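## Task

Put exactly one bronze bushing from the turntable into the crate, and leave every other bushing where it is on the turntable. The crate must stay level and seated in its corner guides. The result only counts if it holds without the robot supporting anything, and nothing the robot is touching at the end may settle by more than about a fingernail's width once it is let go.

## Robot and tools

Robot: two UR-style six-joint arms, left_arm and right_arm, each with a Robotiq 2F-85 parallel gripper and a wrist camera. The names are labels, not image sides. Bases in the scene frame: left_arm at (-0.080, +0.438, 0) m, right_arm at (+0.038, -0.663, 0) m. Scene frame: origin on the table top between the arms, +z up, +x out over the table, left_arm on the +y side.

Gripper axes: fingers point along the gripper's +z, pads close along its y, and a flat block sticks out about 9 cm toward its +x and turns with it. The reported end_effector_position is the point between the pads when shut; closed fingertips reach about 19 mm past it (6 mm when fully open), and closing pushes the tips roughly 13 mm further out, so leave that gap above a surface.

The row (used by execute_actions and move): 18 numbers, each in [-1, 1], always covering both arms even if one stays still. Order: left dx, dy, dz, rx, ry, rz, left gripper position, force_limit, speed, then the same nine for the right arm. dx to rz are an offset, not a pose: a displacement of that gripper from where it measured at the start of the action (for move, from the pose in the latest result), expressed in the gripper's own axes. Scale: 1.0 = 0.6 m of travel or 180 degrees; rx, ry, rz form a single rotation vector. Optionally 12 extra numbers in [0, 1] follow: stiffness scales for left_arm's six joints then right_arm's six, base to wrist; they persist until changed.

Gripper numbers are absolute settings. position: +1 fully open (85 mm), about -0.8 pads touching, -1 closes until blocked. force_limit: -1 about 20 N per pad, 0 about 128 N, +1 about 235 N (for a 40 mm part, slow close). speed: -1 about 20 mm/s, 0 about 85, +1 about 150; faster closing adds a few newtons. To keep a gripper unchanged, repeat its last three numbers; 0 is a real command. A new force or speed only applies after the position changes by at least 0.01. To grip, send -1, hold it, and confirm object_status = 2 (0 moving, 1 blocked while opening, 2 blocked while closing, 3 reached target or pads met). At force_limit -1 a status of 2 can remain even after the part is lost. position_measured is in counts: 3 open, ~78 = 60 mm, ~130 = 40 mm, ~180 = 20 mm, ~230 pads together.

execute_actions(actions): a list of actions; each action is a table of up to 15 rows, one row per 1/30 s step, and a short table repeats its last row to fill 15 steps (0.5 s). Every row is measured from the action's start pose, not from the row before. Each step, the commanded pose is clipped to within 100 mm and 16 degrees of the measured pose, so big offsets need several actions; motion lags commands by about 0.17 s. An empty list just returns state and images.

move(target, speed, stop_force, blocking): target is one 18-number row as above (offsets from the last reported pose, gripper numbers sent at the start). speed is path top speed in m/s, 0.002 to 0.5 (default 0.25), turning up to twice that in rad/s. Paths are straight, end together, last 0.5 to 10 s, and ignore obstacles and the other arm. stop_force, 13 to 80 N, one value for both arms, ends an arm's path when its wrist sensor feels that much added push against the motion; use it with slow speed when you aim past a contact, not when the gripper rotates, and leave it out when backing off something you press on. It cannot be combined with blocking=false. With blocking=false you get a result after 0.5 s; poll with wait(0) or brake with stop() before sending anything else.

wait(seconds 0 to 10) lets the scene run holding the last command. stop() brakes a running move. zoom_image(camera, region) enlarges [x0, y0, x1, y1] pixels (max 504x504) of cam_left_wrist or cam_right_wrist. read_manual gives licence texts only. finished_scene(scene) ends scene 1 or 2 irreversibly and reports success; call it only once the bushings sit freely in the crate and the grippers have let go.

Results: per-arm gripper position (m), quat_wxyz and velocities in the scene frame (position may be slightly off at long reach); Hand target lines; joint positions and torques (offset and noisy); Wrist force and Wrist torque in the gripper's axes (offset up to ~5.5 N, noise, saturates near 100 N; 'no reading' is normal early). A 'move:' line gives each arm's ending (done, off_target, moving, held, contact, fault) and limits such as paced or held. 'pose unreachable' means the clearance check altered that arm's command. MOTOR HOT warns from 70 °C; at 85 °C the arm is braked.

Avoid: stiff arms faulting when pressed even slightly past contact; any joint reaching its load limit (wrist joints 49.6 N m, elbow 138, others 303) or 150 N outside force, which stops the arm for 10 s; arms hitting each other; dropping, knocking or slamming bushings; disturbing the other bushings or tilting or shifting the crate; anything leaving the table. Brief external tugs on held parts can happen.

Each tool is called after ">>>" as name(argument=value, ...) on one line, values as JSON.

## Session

>>> execute_actions(actions=[])

Scene clock: 0.00 s.
left_arm: end_effector_position=(+0.7023, +0.7528, +0.2180) position_measured=3 object_status=3 end_effector_quat_wxyz=(-0.190, -0.279, +0.887, -0.315) end_effector_velocity=(-0.000, -0.000, -0.001) end_effector_angular_velocity=(-0.000, +0.001, +0.000) | right_arm: end_effector_position=(+0.5702, +0.0501, +0.2561) position_measured=3 object_status=3 end_effector_quat_wxyz=(-0.097, +0.069, +0.757, -0.643) end_effector_velocity=(-0.000, +0.000, -0.000) end_effector_angular_velocity=(-0.001, -0.000, +0.001)
Joint positions: left_arm=[ 0.517 -1.017  1.396 -1.458 -2.165 -0.083] | right_arm=[ 0.916 -0.424  0.446 -0.195 -2.019  1.436]
Joint velocities: left_arm=[-0.001  0.     0.     0.    -0.    -0.001] | right_arm=[ 0.     0.     0.    -0.    -0.     0.001]
Joint torques (N m, as the arm reports them, + toward a larger angle): no reading
Wrist force (N, on the end effector, along its own x y z axes, offset not removed): no reading
Wrist torque (N m, same axes, about the end effector's origin, offset not removed): no reading
Hand target (left_arm): +0.702, +0.753, +0.218; -0.190, -0.279, +0.887, -0.315
Hand target (right_arm): +0.570, +0.050, +0.256; -0.097, +0.069, +0.757, -0.643
Joint stiffness scale: left_arm=[1. 1. 1. 1. 1. 1.] | right_arm=[1. 1. 1. 1. 1. 1.]

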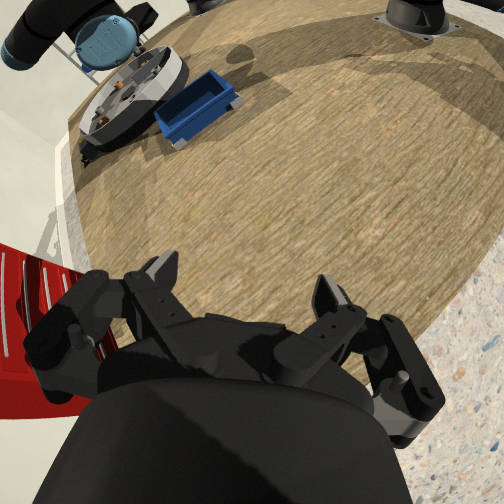

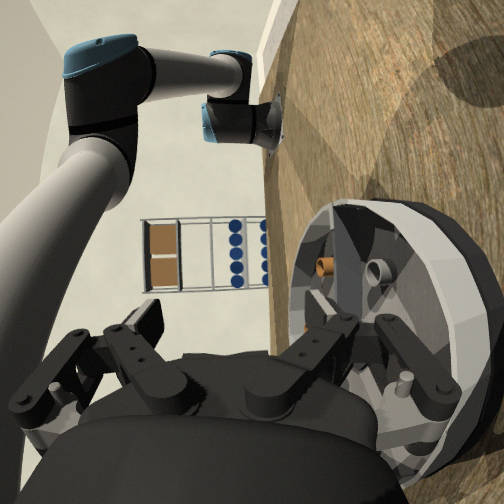

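>>> move(target=[0,0,0,0,0,0,1,0,0,0,-0.1,0.15,-0.445,-0.067,-0.048,-0.3,-0.6,0], speed=0.4)

>>> wait(seconds=10)

>>> wait(seconds=10)

Scene clock: 2.83 s.
left_arm: end_effector_position=(+0.7023, +0.7528, +0.2180) position_measured=3 object_status=3 end_effector_quat_wxyz=(-0.190, -0.279, +0.887, -0.315) end_effector_velocity=(+0.000, +0.000, +0.000) end_effector_angular_velocity=(+0.000, -0.001, +0.000) | right_arm: end_effector_position=(+0.5514, -0.0461, +0.3026) position_measured=167 object_status=3 end_effector_quat_wxyz=(+0.001, -0.001, +1.000, -0.002) end_effector_velocity=(+0.001, +0.001, +0.001) end_effector_angular_velocity=(+0.003, -0.002, +0.000)
Joint positions: left_arm=[ 0.517 -1.017  1.396 -1.458 -2.165 -0.083] | right_arm=[ 0.698 -1.368  1.695 -1.896 -1.574  0.658]
Joint velocities: left_arm=[ 0.     0.    -0.001  0.    -0.     0.   ] | right_arm=[-0.    -0.    -0.    -0.003  0.001 -0.   ]
Joint torques (N m, as the arm reports them, + toward a larger angle): left_arm=[  2.31 -85.88 -48.19  -2.98  -1.44  -0.09] | right_arm=[  3.27 -72.15 -42.73  -5.64   0.26  -0.22]
Wrist force (N, on the end effector, along its own x y z axes, offset not removed): left_arm=[5.2 1.8 1.1] | right_arm=[-0.9 -0.1 -0.6]
Wrist torque (N m, same axes, about the end effector's origin, offset not removed): left_arm=[0.62 -1.05 -0.04] | right_arm=[-0.12 0.34 -0.07]
Hand target (left_arm): +0.702, +0.753, +0.218; -0.190, -0.279, +0.887, -0.315
Hand target (right_arm): +0.550, -0.046, +0.301; +0.000, -0.001, +1.000, -0.001
Off the commanded pose (left_arm): 0.000 m, 0 deg.
Off the commanded pose (right_arm): 0.002 m, 0 deg.
Joint stiffness scale: left_arm=[1. 1. 1. 1. 1. 1.] | right_arm=[1. 1. 1. 1. 1. 1.]
move: done

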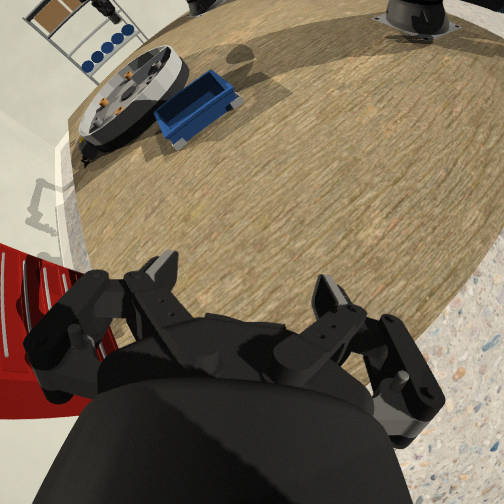

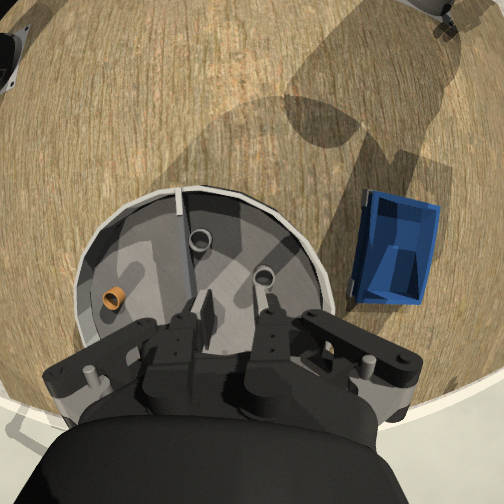

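Scene clock: 12.83 s.
left_arm: end_effector_position=(+0.7023, +0.7528, +0.2180) position_measured=3 object_status=3 end_effector_quat_wxyz=(-0.190, -0.279, +0.887, -0.315) end_effector_velocity=(-0.000, +0.000, -0.000) end_effector_angular_velocity=(-0.000, +0.000, +0.001) | right_arm: end_effector_position=(+0.5514, -0.0461, +0.3026) position_measured=167 object_status=3 end_effector_quat_wxyz=(+0.001, -0.001, +1.000, -0.001) end_effector_velocity=(-0.000, +0.000, +0.001) end_effector_angular_velocity=(+0.001, -0.001, +0.001)
Joint positions: left_arm=[ 0.517 -1.017  1.396 -1.458 -2.165 -0.083] | right_arm=[ 0.698 -1.368  1.695 -1.897 -1.574  0.658]
Joint velocities: left_arm=[ 0.001 -0.     0.     0.     0.     0.   ] | right_arm=[ 0.    -0.001  0.    -0.     0.    -0.001]
Joint torques (N m, as the arm reports them, + toward a larger angle): left_arm=[  2.42 -85.2  -48.51  -2.84  -1.16  -0.15] | right_arm=[  3.28 -71.73 -42.52  -5.23   0.29  -0.21]
Wrist force (N, on the end effector, along its own x y z axes, offset not removed): left_arm=[4.8 1.5 0.6] | right_arm=[0.1 -2.1 -2.2]
Wrist torque (N m, same axes, about the end effector's origin, offset not removed): left_arm=[0.48 -0.86 0.00] | right_arm=[-0.40 0.15 -0.10]
Hand target (left_arm): +0.702, +0.753, +0.218; -0.190, -0.279, +0.887, -0.315
Hand target (right_arm): +0.550, -0.046, +0.301; +0.000, -0.001, +1.000, -0.001
Off the commanded pose (left_arm): 0.000 m, 0 deg.
Off the commanded pose (right_arm): 0.002 m, 0 deg.
Joint stiffness scale: left_arm=[1. 1. 1. 1. 1. 1.] | right_arm=[1. 1. 1. 1. 1. 1.]
wait: 10.00 s; at rest by 0.17 s

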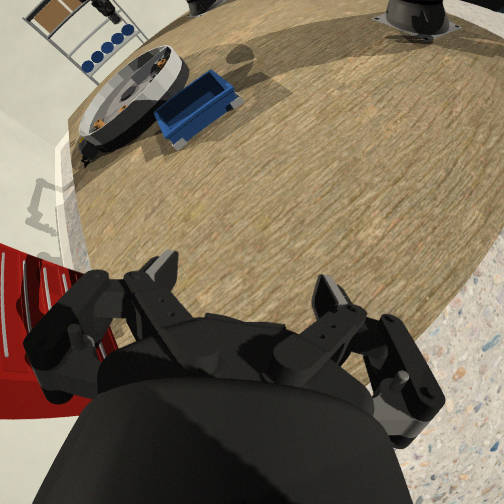

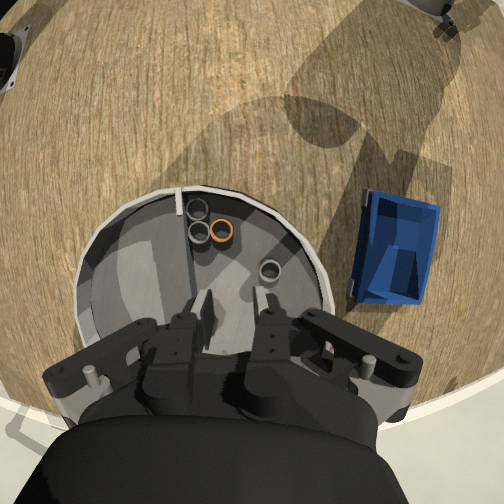

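Scene clock: 22.83 s.
left_arm: end_effector_position=(+0.7023, +0.7528, +0.2180) position_measured=3 object_status=3 end_effector_quat_wxyz=(-0.190, -0.279, +0.887, -0.315) end_effector_velocity=(-0.000, +0.000, +0.000) end_effector_angular_velocity=(+0.000, -0.000, +0.001) | right_arm: end_effector_position=(+0.5514, -0.0461, +0.3026) position_measured=167 object_status=3 end_effector_quat_wxyz=(+0.001, -0.001, +1.000, -0.001) end_effector_velocity=(+0.000, -0.000, +0.000) end_effector_angular_velocity=(-0.000, -0.001, -0.000)
Joint positions: left_arm=[ 0.517 -1.017  1.396 -1.458 -2.165 -0.083] | right_arm=[ 0.698 -1.368  1.695 -1.897 -1.574  0.658]
Joint velocities: left_arm=[ 0.001 -0.     0.    -0.     0.    -0.   ] | right_arm=[ 0.    -0.     0.    -0.    -0.001  0.   ]
Joint torques (N m, as the arm reports them, + toward a larger angle): left_arm=[  2.2  -86.52 -47.41  -3.04  -1.21   0.03] | right_arm=[  2.39 -71.19 -42.73  -4.94   0.38  -0.31]
Wrist force (N, on the end effector, along its own x y z axes, offset not removed): left_arm=[5.2 2.0 -0.2] | right_arm=[-0.5 -2.1 -0.4]
Wrist torque (N m, same axes, about the end effector's origin, offset not removed): left_arm=[0.66 -0.94 -0.01] | right_arm=[-0.47 0.14 -0.09]
Hand target (left_arm): +0.702, +0.753, +0.218; -0.190, -0.279, +0.887, -0.315
Hand target (right_arm): +0.550, -0.046, +0.301; +0.000, -0.001, +1.000, -0.001
Off the commanded pose (left_arm): 0.000 m, 0 deg.
Off the commanded pose (right_arm): 0.002 m, 0 deg.
Joint stiffness scale: left_arm=[1. 1. 1. 1. 1. 1.] | right_arm=[1. 1. 1. 1. 1. 1.]
wait: 10.00 s; at rest by 0.17 s

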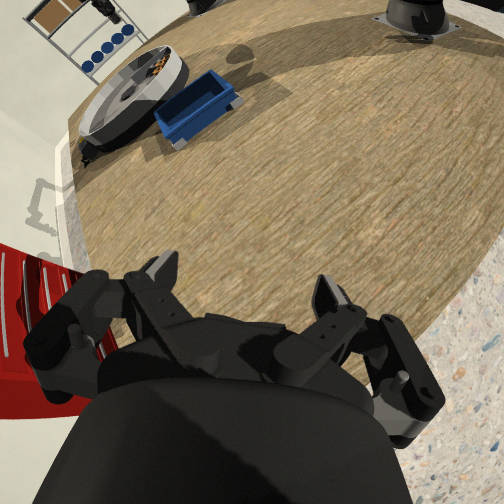

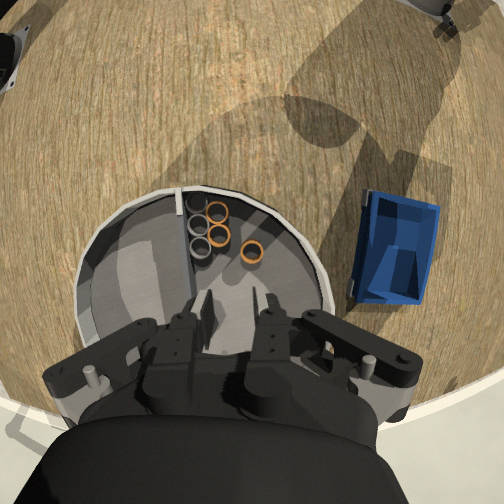

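>>> move(target=[0,0,0,0,0,0,1,0,0,0,0,0.27,0,0,0,-0.3,-0.6,0], speed=0.2)

>>> wait(seconds=8)

Scene clock: 24.43 s.
left_arm: end_effector_position=(+0.7023, +0.7528, +0.2180) position_measured=3 object_status=3 end_effector_quat_wxyz=(-0.190, -0.279, +0.887, -0.315) end_effector_velocity=(+0.001, -0.001, +0.000) end_effector_angular_velocity=(+0.000, -0.001, -0.002) | right_arm: end_effector_position=(+0.5506, -0.0467, +0.1403) position_measured=167 object_status=3 end_effector_quat_wxyz=(-0.000, -0.001, +1.000, -0.002) end_effector_velocity=(+0.001, +0.000, +0.001) end_effector_angular_velocity=(+0.001, -0.002, +0.000)
Joint positions: left_arm=[ 0.517 -1.017  1.396 -1.458 -2.165 -0.083] | right_arm=[ 0.698 -1.247  1.855 -2.176 -1.574  0.658]
Joint velocities: left_arm=[-0.001  0.    -0.001  0.     0.     0.001] | right_arm=[-0.    -0.001 -0.001 -0.001 -0.    -0.   ]
Joint torques (N m, as the arm reports them, + toward a larger angle): left_arm=[  2.53 -86.44 -48.15  -2.66  -1.19  -0.09] | right_arm=[  2.36 -76.38 -39.32  -5.05   0.1   -0.41]
Wrist force (N, on the end effector, along its own x y z axes, offset not removed): left_arm=[5.2 1.7 -1.0] | right_arm=[-0.2 -1.3 -0.8]
Wrist torque (N m, same axes, about the end effector's origin, offset not removed): left_arm=[0.56 -0.95 -0.05] | right_arm=[-0.34 0.10 -0.14]
Hand target (left_arm): +0.702, +0.753, +0.218; -0.190, -0.279, +0.887, -0.315
Hand target (right_arm): +0.552, -0.047, +0.141; +0.001, -0.001, +1.000, -0.001
Off the commanded pose (left_arm): 0.000 m, 0 deg.
Off the commanded pose (right_arm): 0.001 m, 0 deg.
Joint stiffness scale: left_arm=[1. 1. 1. 1. 1. 1.] | right_arm=[1. 1. 1. 1. 1. 1.]
move: done

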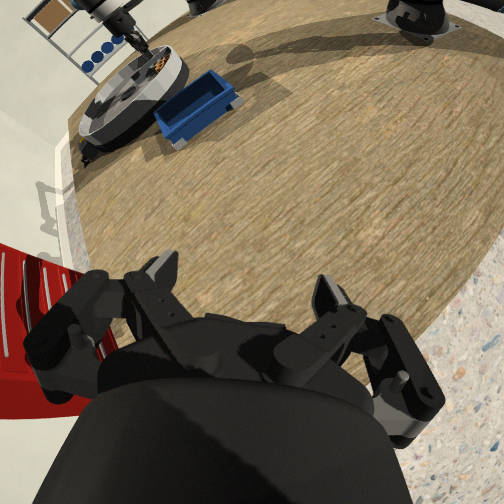

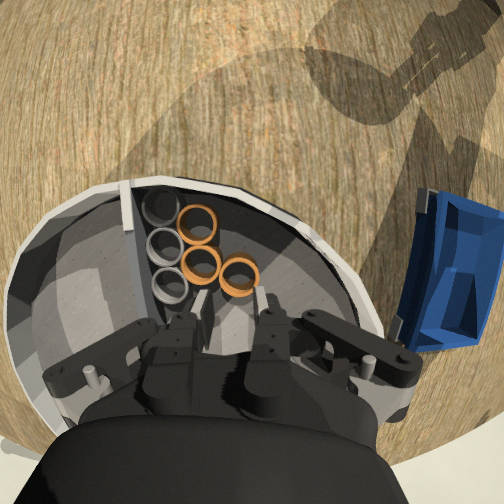

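Scene clock: 32.43 s.
left_arm: end_effector_position=(+0.7023, +0.7528, +0.2180) position_measured=3 object_status=3 end_effector_quat_wxyz=(-0.190, -0.279, +0.887, -0.315) end_effector_velocity=(-0.000, +0.000, -0.001) end_effector_angular_velocity=(-0.000, +0.001, +0.001) | right_arm: end_effector_position=(+0.5506, -0.0467, +0.1403) position_measured=167 object_status=3 end_effector_quat_wxyz=(-0.000, -0.001, +1.000, -0.002) end_effector_velocity=(+0.000, +0.000, +0.000) end_effector_angular_velocity=(+0.000, -0.000, -0.000)
Joint positions: left_arm=[ 0.517 -1.017  1.396 -1.458 -2.165 -0.083] | right_arm=[ 0.698 -1.247  1.855 -2.176 -1.574  0.658]
Joint velocities: left_arm=[ 0.     0.     0.001  0.     0.    -0.001] | right_arm=[ 0.    -0.    -0.    -0.    -0.     0.001]
Joint torques (N m, as the arm reports them, + toward a larger angle): left_arm=[  3.03 -87.37 -48.29  -2.98  -1.4   -0.07] | right_arm=[  0.97 -75.99 -39.1   -5.34  -0.14  -0.04]
Wrist force (N, on the end effector, along its own x y z axes, offset not removed): left_arm=[3.1 2.5 1.1] | right_arm=[-1.4 0.2 -3.5]
Wrist torque (N m, same axes, about the end effector's origin, offset not removed): left_arm=[0.64 -0.60 0.02] | right_arm=[-0.06 0.37 -0.16]
Hand target (left_arm): +0.702, +0.753, +0.218; -0.190, -0.279, +0.887, -0.315
Hand target (right_arm): +0.552, -0.047, +0.141; +0.001, -0.001, +1.000, -0.001
Off the commanded pose (left_arm): 0.000 m, 0 deg.
Off the commanded pose (right_arm): 0.001 m, 0 deg.
Joint stiffness scale: left_arm=[1. 1. 1. 1. 1. 1.] | right_arm=[1. 1. 1. 1. 1. 1.]
wait: 8.00 s; at rest by 0.17 s

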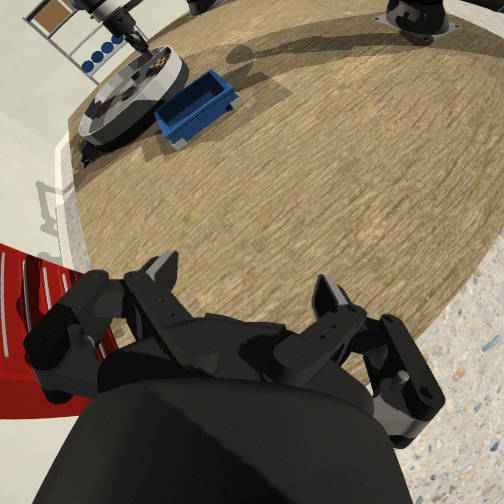

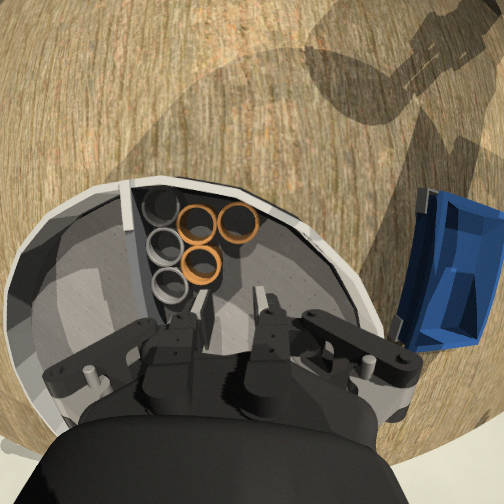

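>>> move(target=[0,0,0,0,0,0,1,0,0,0.021,-0.014,0.065,0,0,0,-0.3,-0.6,0], speed=0.05)

>>> zoom_image(camera="cam_right_wrist", region=[120,190,320,390])

Scene clock: 33.90 s.
left_arm: end_effector_position=(+0.7023, +0.7528, +0.2180) position_measured=3 object_status=3 end_effector_quat_wxyz=(-0.190, -0.279, +0.887, -0.315) end_effector_velocity=(+0.001, +0.000, +0.001) end_effector_angular_velocity=(+0.001, -0.001, +0.001) | right_arm: end_effector_position=(+0.5395, -0.0553, +0.1027) position_measured=167 object_status=3 end_effector_quat_wxyz=(+0.000, -0.001, +1.000, -0.002) end_effector_velocity=(+0.001, +0.001, +0.001) end_effector_angular_velocity=(+0.004, -0.003, -0.000)
Joint positions: left_arm=[ 0.517 -1.017  1.396 -1.458 -2.165 -0.083] | right_arm=[ 0.698 -1.228  1.91  -2.251 -1.574  0.658]
Joint velocities: left_arm=[-0.    -0.    -0.001 -0.001  0.    -0.001] | right_arm=[-0.    -0.     0.    -0.005  0.001 -0.   ]
Joint torques (N m, as the arm reports them, + toward a larger angle): left_arm=[  2.4  -86.42 -48.43  -2.89  -1.36  -0.05] | right_arm=[  4.6  -75.89 -36.03  -5.37   0.28   0.82]
Wrist force (N, on the end effector, along its own x y z axes, offset not removed): left_arm=[3.4 2.9 1.2] | right_arm=[-1.5 0.5 -2.5]
Wrist torque (N m, same axes, about the end effector's origin, offset not removed): left_arm=[0.78 -0.56 -0.02] | right_arm=[-0.14 0.40 -0.17]
Hand target (left_arm): +0.702, +0.753, +0.218; -0.190, -0.279, +0.887, -0.315
Hand target (right_arm): +0.538, -0.055, +0.101; -0.000, -0.001, +1.000, -0.002
Off the commanded pose (left_arm): 0.000 m, 0 deg.
Off the commanded pose (right_arm): 0.002 m, 0 deg.
Joint stiffness scale: left_arm=[1. 1. 1. 1. 1. 1.] | right_arm=[1. 1. 1. 1. 1. 1.]
move: done

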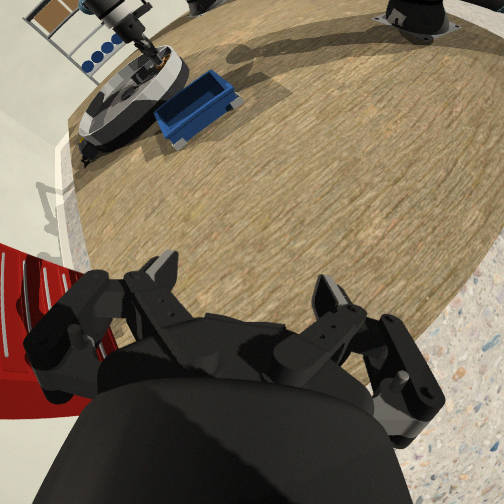

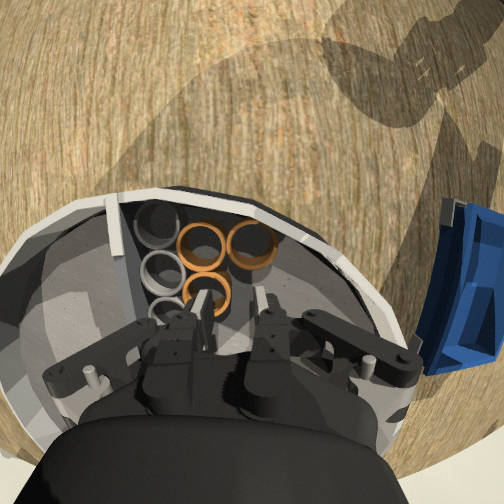

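Region (120, 190, 320, 390) of cam_right_wrist's 504x504 image, scaled by 2.520, with more detail than that image has.

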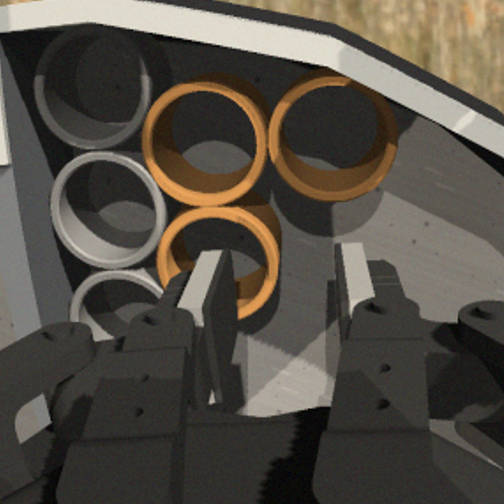

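>>> move(target=[0,0,0,0,0,0,1,0,0,0.011,0,0.01,0,0,0,-0.3,-0.6,0], speed=0.03)

>>> zoom_image(camera="cam_right_wrist", region=[120,190,320,390])

>>> move(target=[0,0,0,0,0,0,1,0,0,0.003,-0.002,0.038,0,0,0,-0.3,-0.6,0], speed=0.008, stop_force=13)

>>> zoom_image(camera="cam_right_wrist", region=[120,190,320,390])

Scene clock: 34.87 s.
left_arm: end_effector_position=(+0.7023, +0.7528, +0.2180) position_measured=3 object_status=3 end_effector_quat_wxyz=(-0.190, -0.279, +0.887, -0.315) end_effector_velocity=(-0.001, +0.002, -0.000) end_effector_angular_velocity=(-0.000, +0.000, +0.002) | right_arm: end_effector_position=(+0.5347, -0.0548, +0.0988) position_measured=167 object_status=3 end_effector_quat_wxyz=(+0.001, -0.001, +1.000, -0.001) end_effector_velocity=(+0.001, +0.000, +0.000) end_effector_angular_velocity=(+0.002, -0.003, -0.001)
Joint positions: left_arm=[ 0.517 -1.017  1.396 -1.458 -2.165 -0.083] | right_arm=[ 0.702 -1.228  1.919 -2.262 -1.574  0.662]
Joint velocities: left_arm=[ 0.002  0.     0.001 -0.    -0.    -0.   ] | right_arm=[ 0.    -0.     0.    -0.003 -0.     0.001]
Joint torques (N m, as the arm reports them, + toward a larger angle): left_arm=[  2.23 -86.14 -48.    -2.94  -1.2   -0.11] | right_arm=[  3.35 -75.02 -34.96  -4.96   0.02   0.64]
Wrist force (N, on the end effector, along its own x y z axes, offset not removed): left_arm=[2.7 1.5 0.9] | right_arm=[-1.3 -0.7 -1.7]
Wrist torque (N m, same axes, about the end effector's origin, offset not removed): left_arm=[0.52 -0.50 -0.01] | right_arm=[-0.22 0.44 -0.07]
Hand target (left_arm): +0.702, +0.753, +0.218; -0.190, -0.279, +0.887, -0.315
Hand target (right_arm): +0.533, -0.055, +0.097; +0.000, -0.001, +1.000, -0.002
Off the commanded pose (left_arm): 0.000 m, 0 deg.
Off the commanded pose (right_arm): 0.003 m, 0 deg.
Joint stiffness scale: left_arm=[1. 1. 1. 1. 1. 1.] | right_arm=[1. 1. 1. 1. 1. 1.]
move: done

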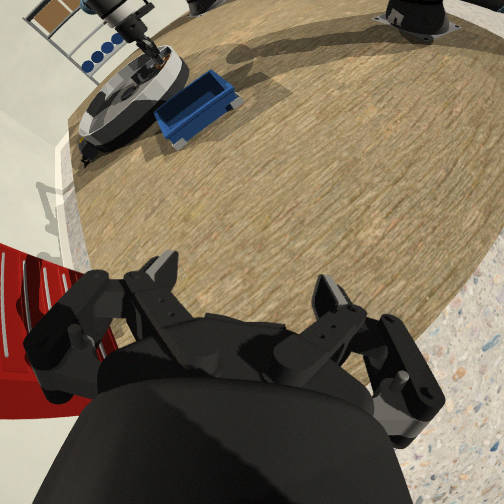

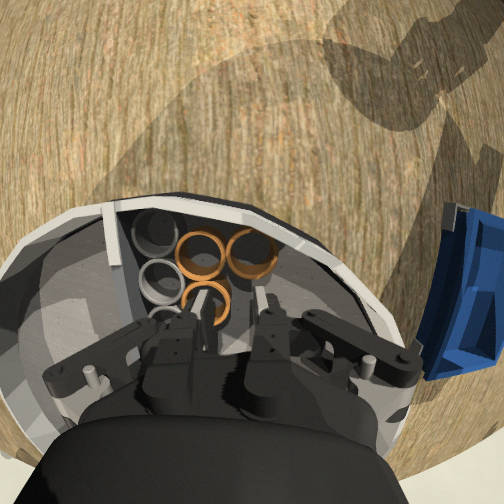

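Region (120, 190, 320, 390) of cam_right_wrist's 504x504 image, scaled by 2.520, with more detail than that image has.

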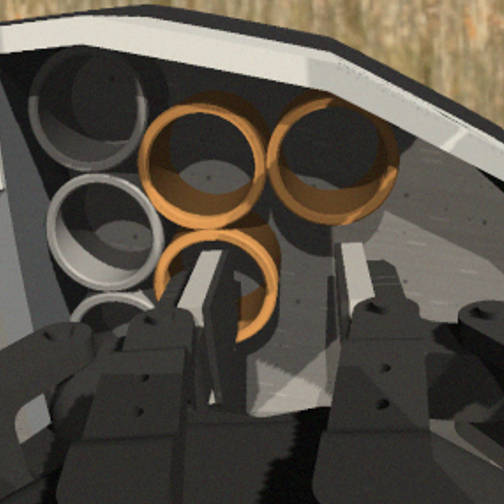

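Scene clock: 37.93 s.
left_arm: end_effector_position=(+0.7023, +0.7528, +0.2180) position_measured=3 object_status=3 end_effector_quat_wxyz=(-0.190, -0.279, +0.887, -0.315) end_effector_velocity=(+0.000, -0.001, +0.000) end_effector_angular_velocity=(+0.000, -0.000, -0.001) | right_arm: end_effector_position=(+0.5345, -0.0550, +0.0787) position_measured=167 object_status=3 end_effector_quat_wxyz=(+0.002, -0.001, +1.000, -0.000) end_effector_velocity=(-0.001, -0.001, -0.003) end_effector_angular_velocity=(-0.001, +0.001, -0.000)
Joint positions: left_arm=[ 0.517 -1.017  1.396 -1.458 -2.165 -0.083] | right_arm=[ 0.702 -1.206  1.934 -2.301 -1.574  0.663]
Joint velocities: left_arm=[-0.001 -0.    -0.     0.     0.    -0.   ] | right_arm=[-0.     0.003  0.003 -0.004 -0.     0.   ]
Joint torques (N m, as the arm reports them, + toward a larger angle): left_arm=[  1.98 -85.45 -47.92  -3.04  -1.36  -0.05] | right_arm=[  2.67 -74.77 -34.45  -5.17   0.13   0.14]
Wrist force (N, on the end effector, along its own x y z axes, offset not removed): left_arm=[2.0 1.9 -0.7] | right_arm=[-0.8 -1.9 -1.8]
Wrist torque (N m, same axes, about the end effector's origin, offset not removed): left_arm=[0.69 -0.31 0.01] | right_arm=[-0.49 0.24 -0.20]
Hand target (left_arm): +0.702, +0.753, +0.218; -0.190, -0.279, +0.887, -0.315
Hand target (right_arm): +0.533, -0.056, +0.076; +0.001, -0.001, +1.000, -0.001
Off the commanded pose (left_arm): 0.000 m, 0 deg.
Off the commanded pose (right_arm): 0.003 m, 0 deg.
Joint stiffness scale: left_arm=[1. 1. 1. 1. 1. 1.] | right_arm=[1. 1. 1. 1. 1. 1.]
move: done

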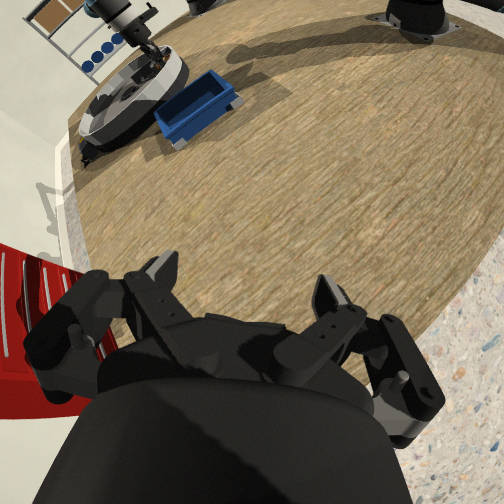

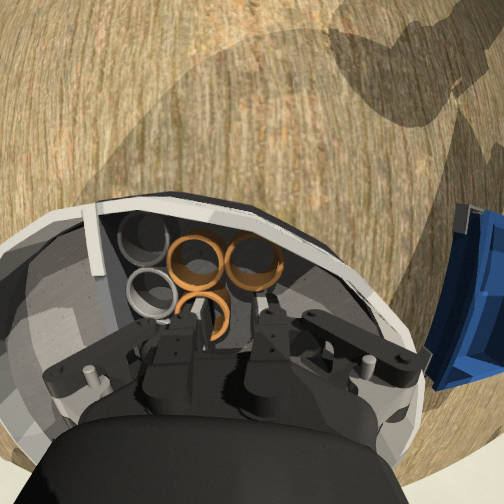

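Region (120, 190, 320, 390) of cam_right_wrist's 504x504 image, scaled by 2.520, with more detail than that image has.

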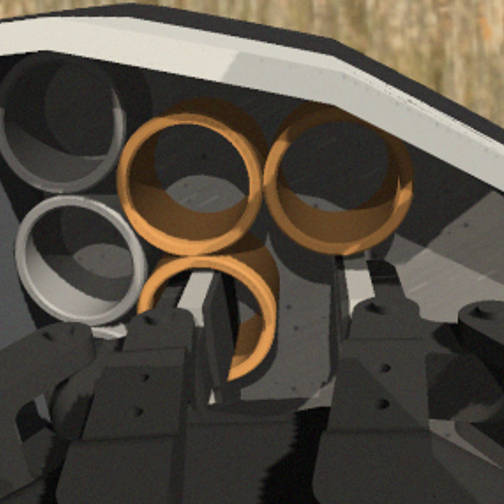

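>>> move(target=[0,0,0,0,0,0,1,0,0,0,0,0,0,0,0,-1,-0.6,-0.5])

>>> move(target=[0,0,0,0,0,0,1,0,0,0,0,-0.13,0,0,0,-1,-0.6,-0.5], speed=0.15)

>>> move(target=[0,0,0,0,0,0,1,0,0,-0.06,0.45,0,0,0,0,-1,-0.6,-0.5])

Scene clock: 38.77 s.
left_arm: end_effector_position=(+0.7023, +0.7528, +0.2180) position_measured=3 object_status=3 end_effector_quat_wxyz=(-0.190, -0.279, +0.887, -0.315) end_effector_velocity=(+0.001, -0.001, -0.000) end_effector_angular_velocity=(-0.000, -0.001, -0.003) | right_arm: end_effector_position=(+0.5345, -0.0550, +0.0786) position_measured=212 object_status=2 end_effector_quat_wxyz=(+0.002, -0.001, +1.000, -0.000) end_effector_velocity=(+0.001, +0.000, +0.000) end_effector_angular_velocity=(+0.000, -0.000, +0.000)
Joint positions: left_arm=[ 0.517 -1.017  1.396 -1.458 -2.165 -0.083] | right_arm=[ 0.702 -1.206  1.934 -2.302 -1.574  0.663]
Joint velocities: left_arm=[-0.002  0.    -0.     0.    -0.     0.001] | right_arm=[-0.     0.001 -0.001  0.    -0.    -0.   ]
Joint torques (N m, as the arm reports them, + toward a larger angle): left_arm=[  2.73 -86.79 -48.46  -2.97  -1.03  -0.09] | right_arm=[  2.06 -75.67 -36.05  -4.3    0.23   0.04]
Wrist force (N, on the end effector, along its own x y z axes, offset not removed): left_arm=[4.3 2.4 0.1] | right_arm=[-1.7 -2.6 -4.1]
Wrist torque (N m, same axes, about the end effector's origin, offset not removed): left_arm=[0.65 -0.70 -0.08] | right_arm=[-0.54 0.44 -0.08]
Hand target (left_arm): +0.702, +0.753, +0.218; -0.190, -0.279, +0.887, -0.315
Hand target (right_arm): +0.534, -0.055, +0.079; +0.002, -0.001, +1.000, -0.000
Off the commanded pose (left_arm): 0.000 m, 0 deg.
Off the commanded pose (right_arm): 0.000 m, 0 deg.
Joint stiffness scale: left_arm=[1. 1. 1. 1. 1. 1.] | right_arm=[1. 1. 1. 1. 1. 1.]
move: done

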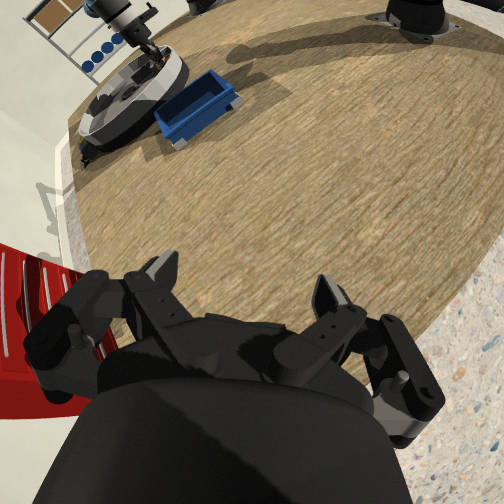

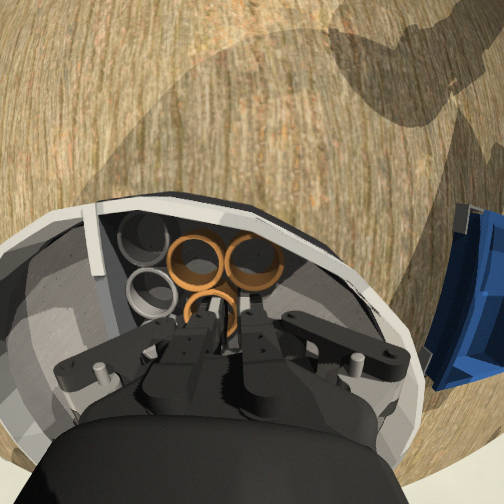

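Scene clock: 39.97 s.
left_arm: end_effector_position=(+0.7023, +0.7528, +0.2180) position_measured=3 object_status=3 end_effector_quat_wxyz=(-0.190, -0.279, +0.887, -0.315) end_effector_velocity=(-0.001, +0.000, -0.000) end_effector_angular_velocity=(-0.000, +0.002, +0.002) | right_arm: end_effector_position=(+0.5344, -0.0551, +0.1566) position_measured=212 object_status=2 end_effector_quat_wxyz=(+0.003, -0.001, +1.000, +0.000) end_effector_velocity=(+0.000, -0.000, +0.000) end_effector_angular_velocity=(-0.000, +0.000, -0.001)
Joint positions: left_arm=[ 0.517 -1.017  1.396 -1.458 -2.165 -0.083] | right_arm=[ 0.702 -1.29   1.881 -2.166 -1.574  0.663]
Joint velocities: left_arm=[ 0.001 -0.     0.001  0.001  0.    -0.001] | right_arm=[-0.  0. -0.  0. -0.  0.]
Joint torques (N m, as the arm reports them, + toward a larger angle): left_arm=[  1.83 -85.24 -48.04  -2.67  -1.37   0.03] | right_arm=[  2.33 -72.42 -41.17  -3.43  -0.06   0.45]
Wrist force (N, on the end effector, along its own x y z axes, offset not removed): left_arm=[3.7 2.9 0.9] | right_arm=[-1.8 -0.1 -0.7]
Wrist torque (N m, same axes, about the end effector's origin, offset not removed): left_arm=[0.83 -0.65 -0.03] | right_arm=[-0.19 0.47 -0.16]
Hand target (left_arm): +0.702, +0.753, +0.218; -0.190, -0.279, +0.887, -0.315
Hand target (right_arm): +0.534, -0.055, +0.157; +0.002, -0.001, +1.000, -0.000
Off the commanded pose (left_arm): 0.000 m, 0 deg.
Off the commanded pose (right_arm): 0.000 m, 0 deg.
Joint stiffness scale: left_arm=[1. 1. 1. 1. 1. 1.] | right_arm=[1. 1. 1. 1. 1. 1.]
move: done

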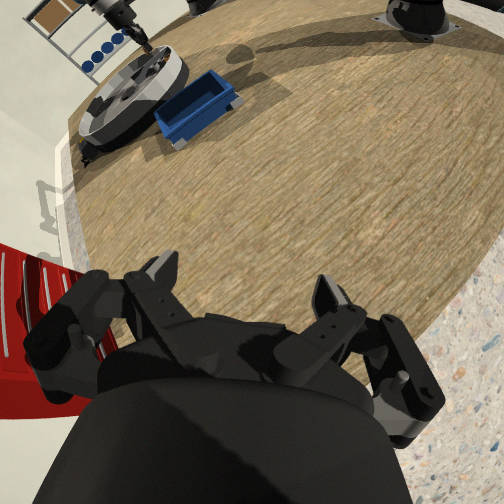

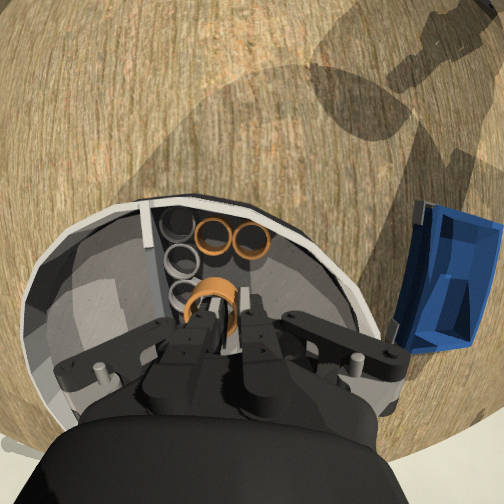

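Scene clock: 41.83 s.
left_arm: end_effector_position=(+0.7023, +0.7528, +0.2180) position_measured=3 object_status=3 end_effector_quat_wxyz=(-0.190, -0.279, +0.887, -0.315) end_effector_velocity=(-0.001, +0.002, -0.000) end_effector_angular_velocity=(+0.000, +0.001, +0.003) | right_arm: end_effector_position=(+0.5690, +0.2147, +0.1549) position_measured=212 object_status=2 end_effector_quat_wxyz=(+0.002, -0.002, +1.000, -0.000) end_effector_velocity=(-0.001, -0.001, -0.001) end_effector_angular_velocity=(-0.003, +0.002, -0.001)
Joint positions: left_arm=[ 0.517 -1.017  1.396 -1.458 -2.165 -0.083] | right_arm=[ 0.896 -0.933  1.335 -1.975 -1.573  0.854]
Joint velocities: left_arm=[ 0.002 -0.     0.001 -0.     0.    -0.001] | right_arm=[ 0.     0.     0.001  0.002 -0.     0.001]
Joint torques (N m, as the arm reports them, + toward a larger angle): left_arm=[  2.68 -86.95 -48.22  -2.67  -1.28   0.12] | right_arm=[   0.92 -108.81  -46.17   -3.88   -0.21    0.66]
Wrist force (N, on the end effector, along its own x y z axes, offset not removed): left_arm=[4.0 1.4 0.3] | right_arm=[-0.2 -2.0 -0.9]
Wrist torque (N m, same axes, about the end effector's origin, offset not removed): left_arm=[0.55 -0.72 -0.06] | right_arm=[-0.50 0.19 -0.12]
Hand target (left_arm): +0.702, +0.753, +0.218; -0.190, -0.279, +0.887, -0.315
Hand target (right_arm): +0.570, +0.215, +0.157; +0.002, -0.001, +1.000, +0.000
Off the commanded pose (left_arm): 0.000 m, 0 deg.
Off the commanded pose (right_arm): 0.002 m, 0 deg.
Joint stiffness scale: left_arm=[1. 1. 1. 1. 1. 1.] | right_arm=[1. 1. 1. 1. 1. 1.]
move: done

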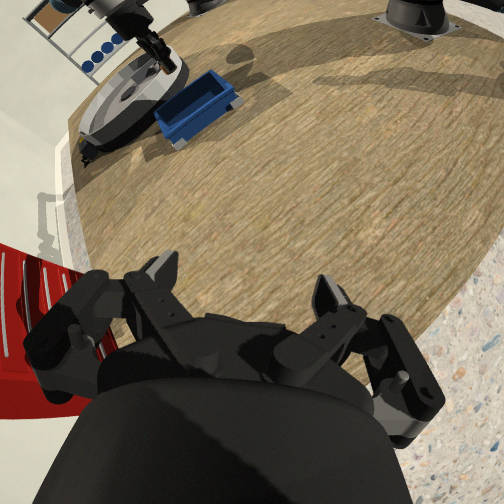

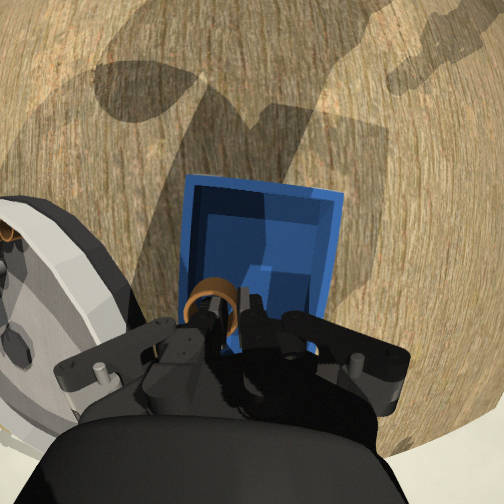

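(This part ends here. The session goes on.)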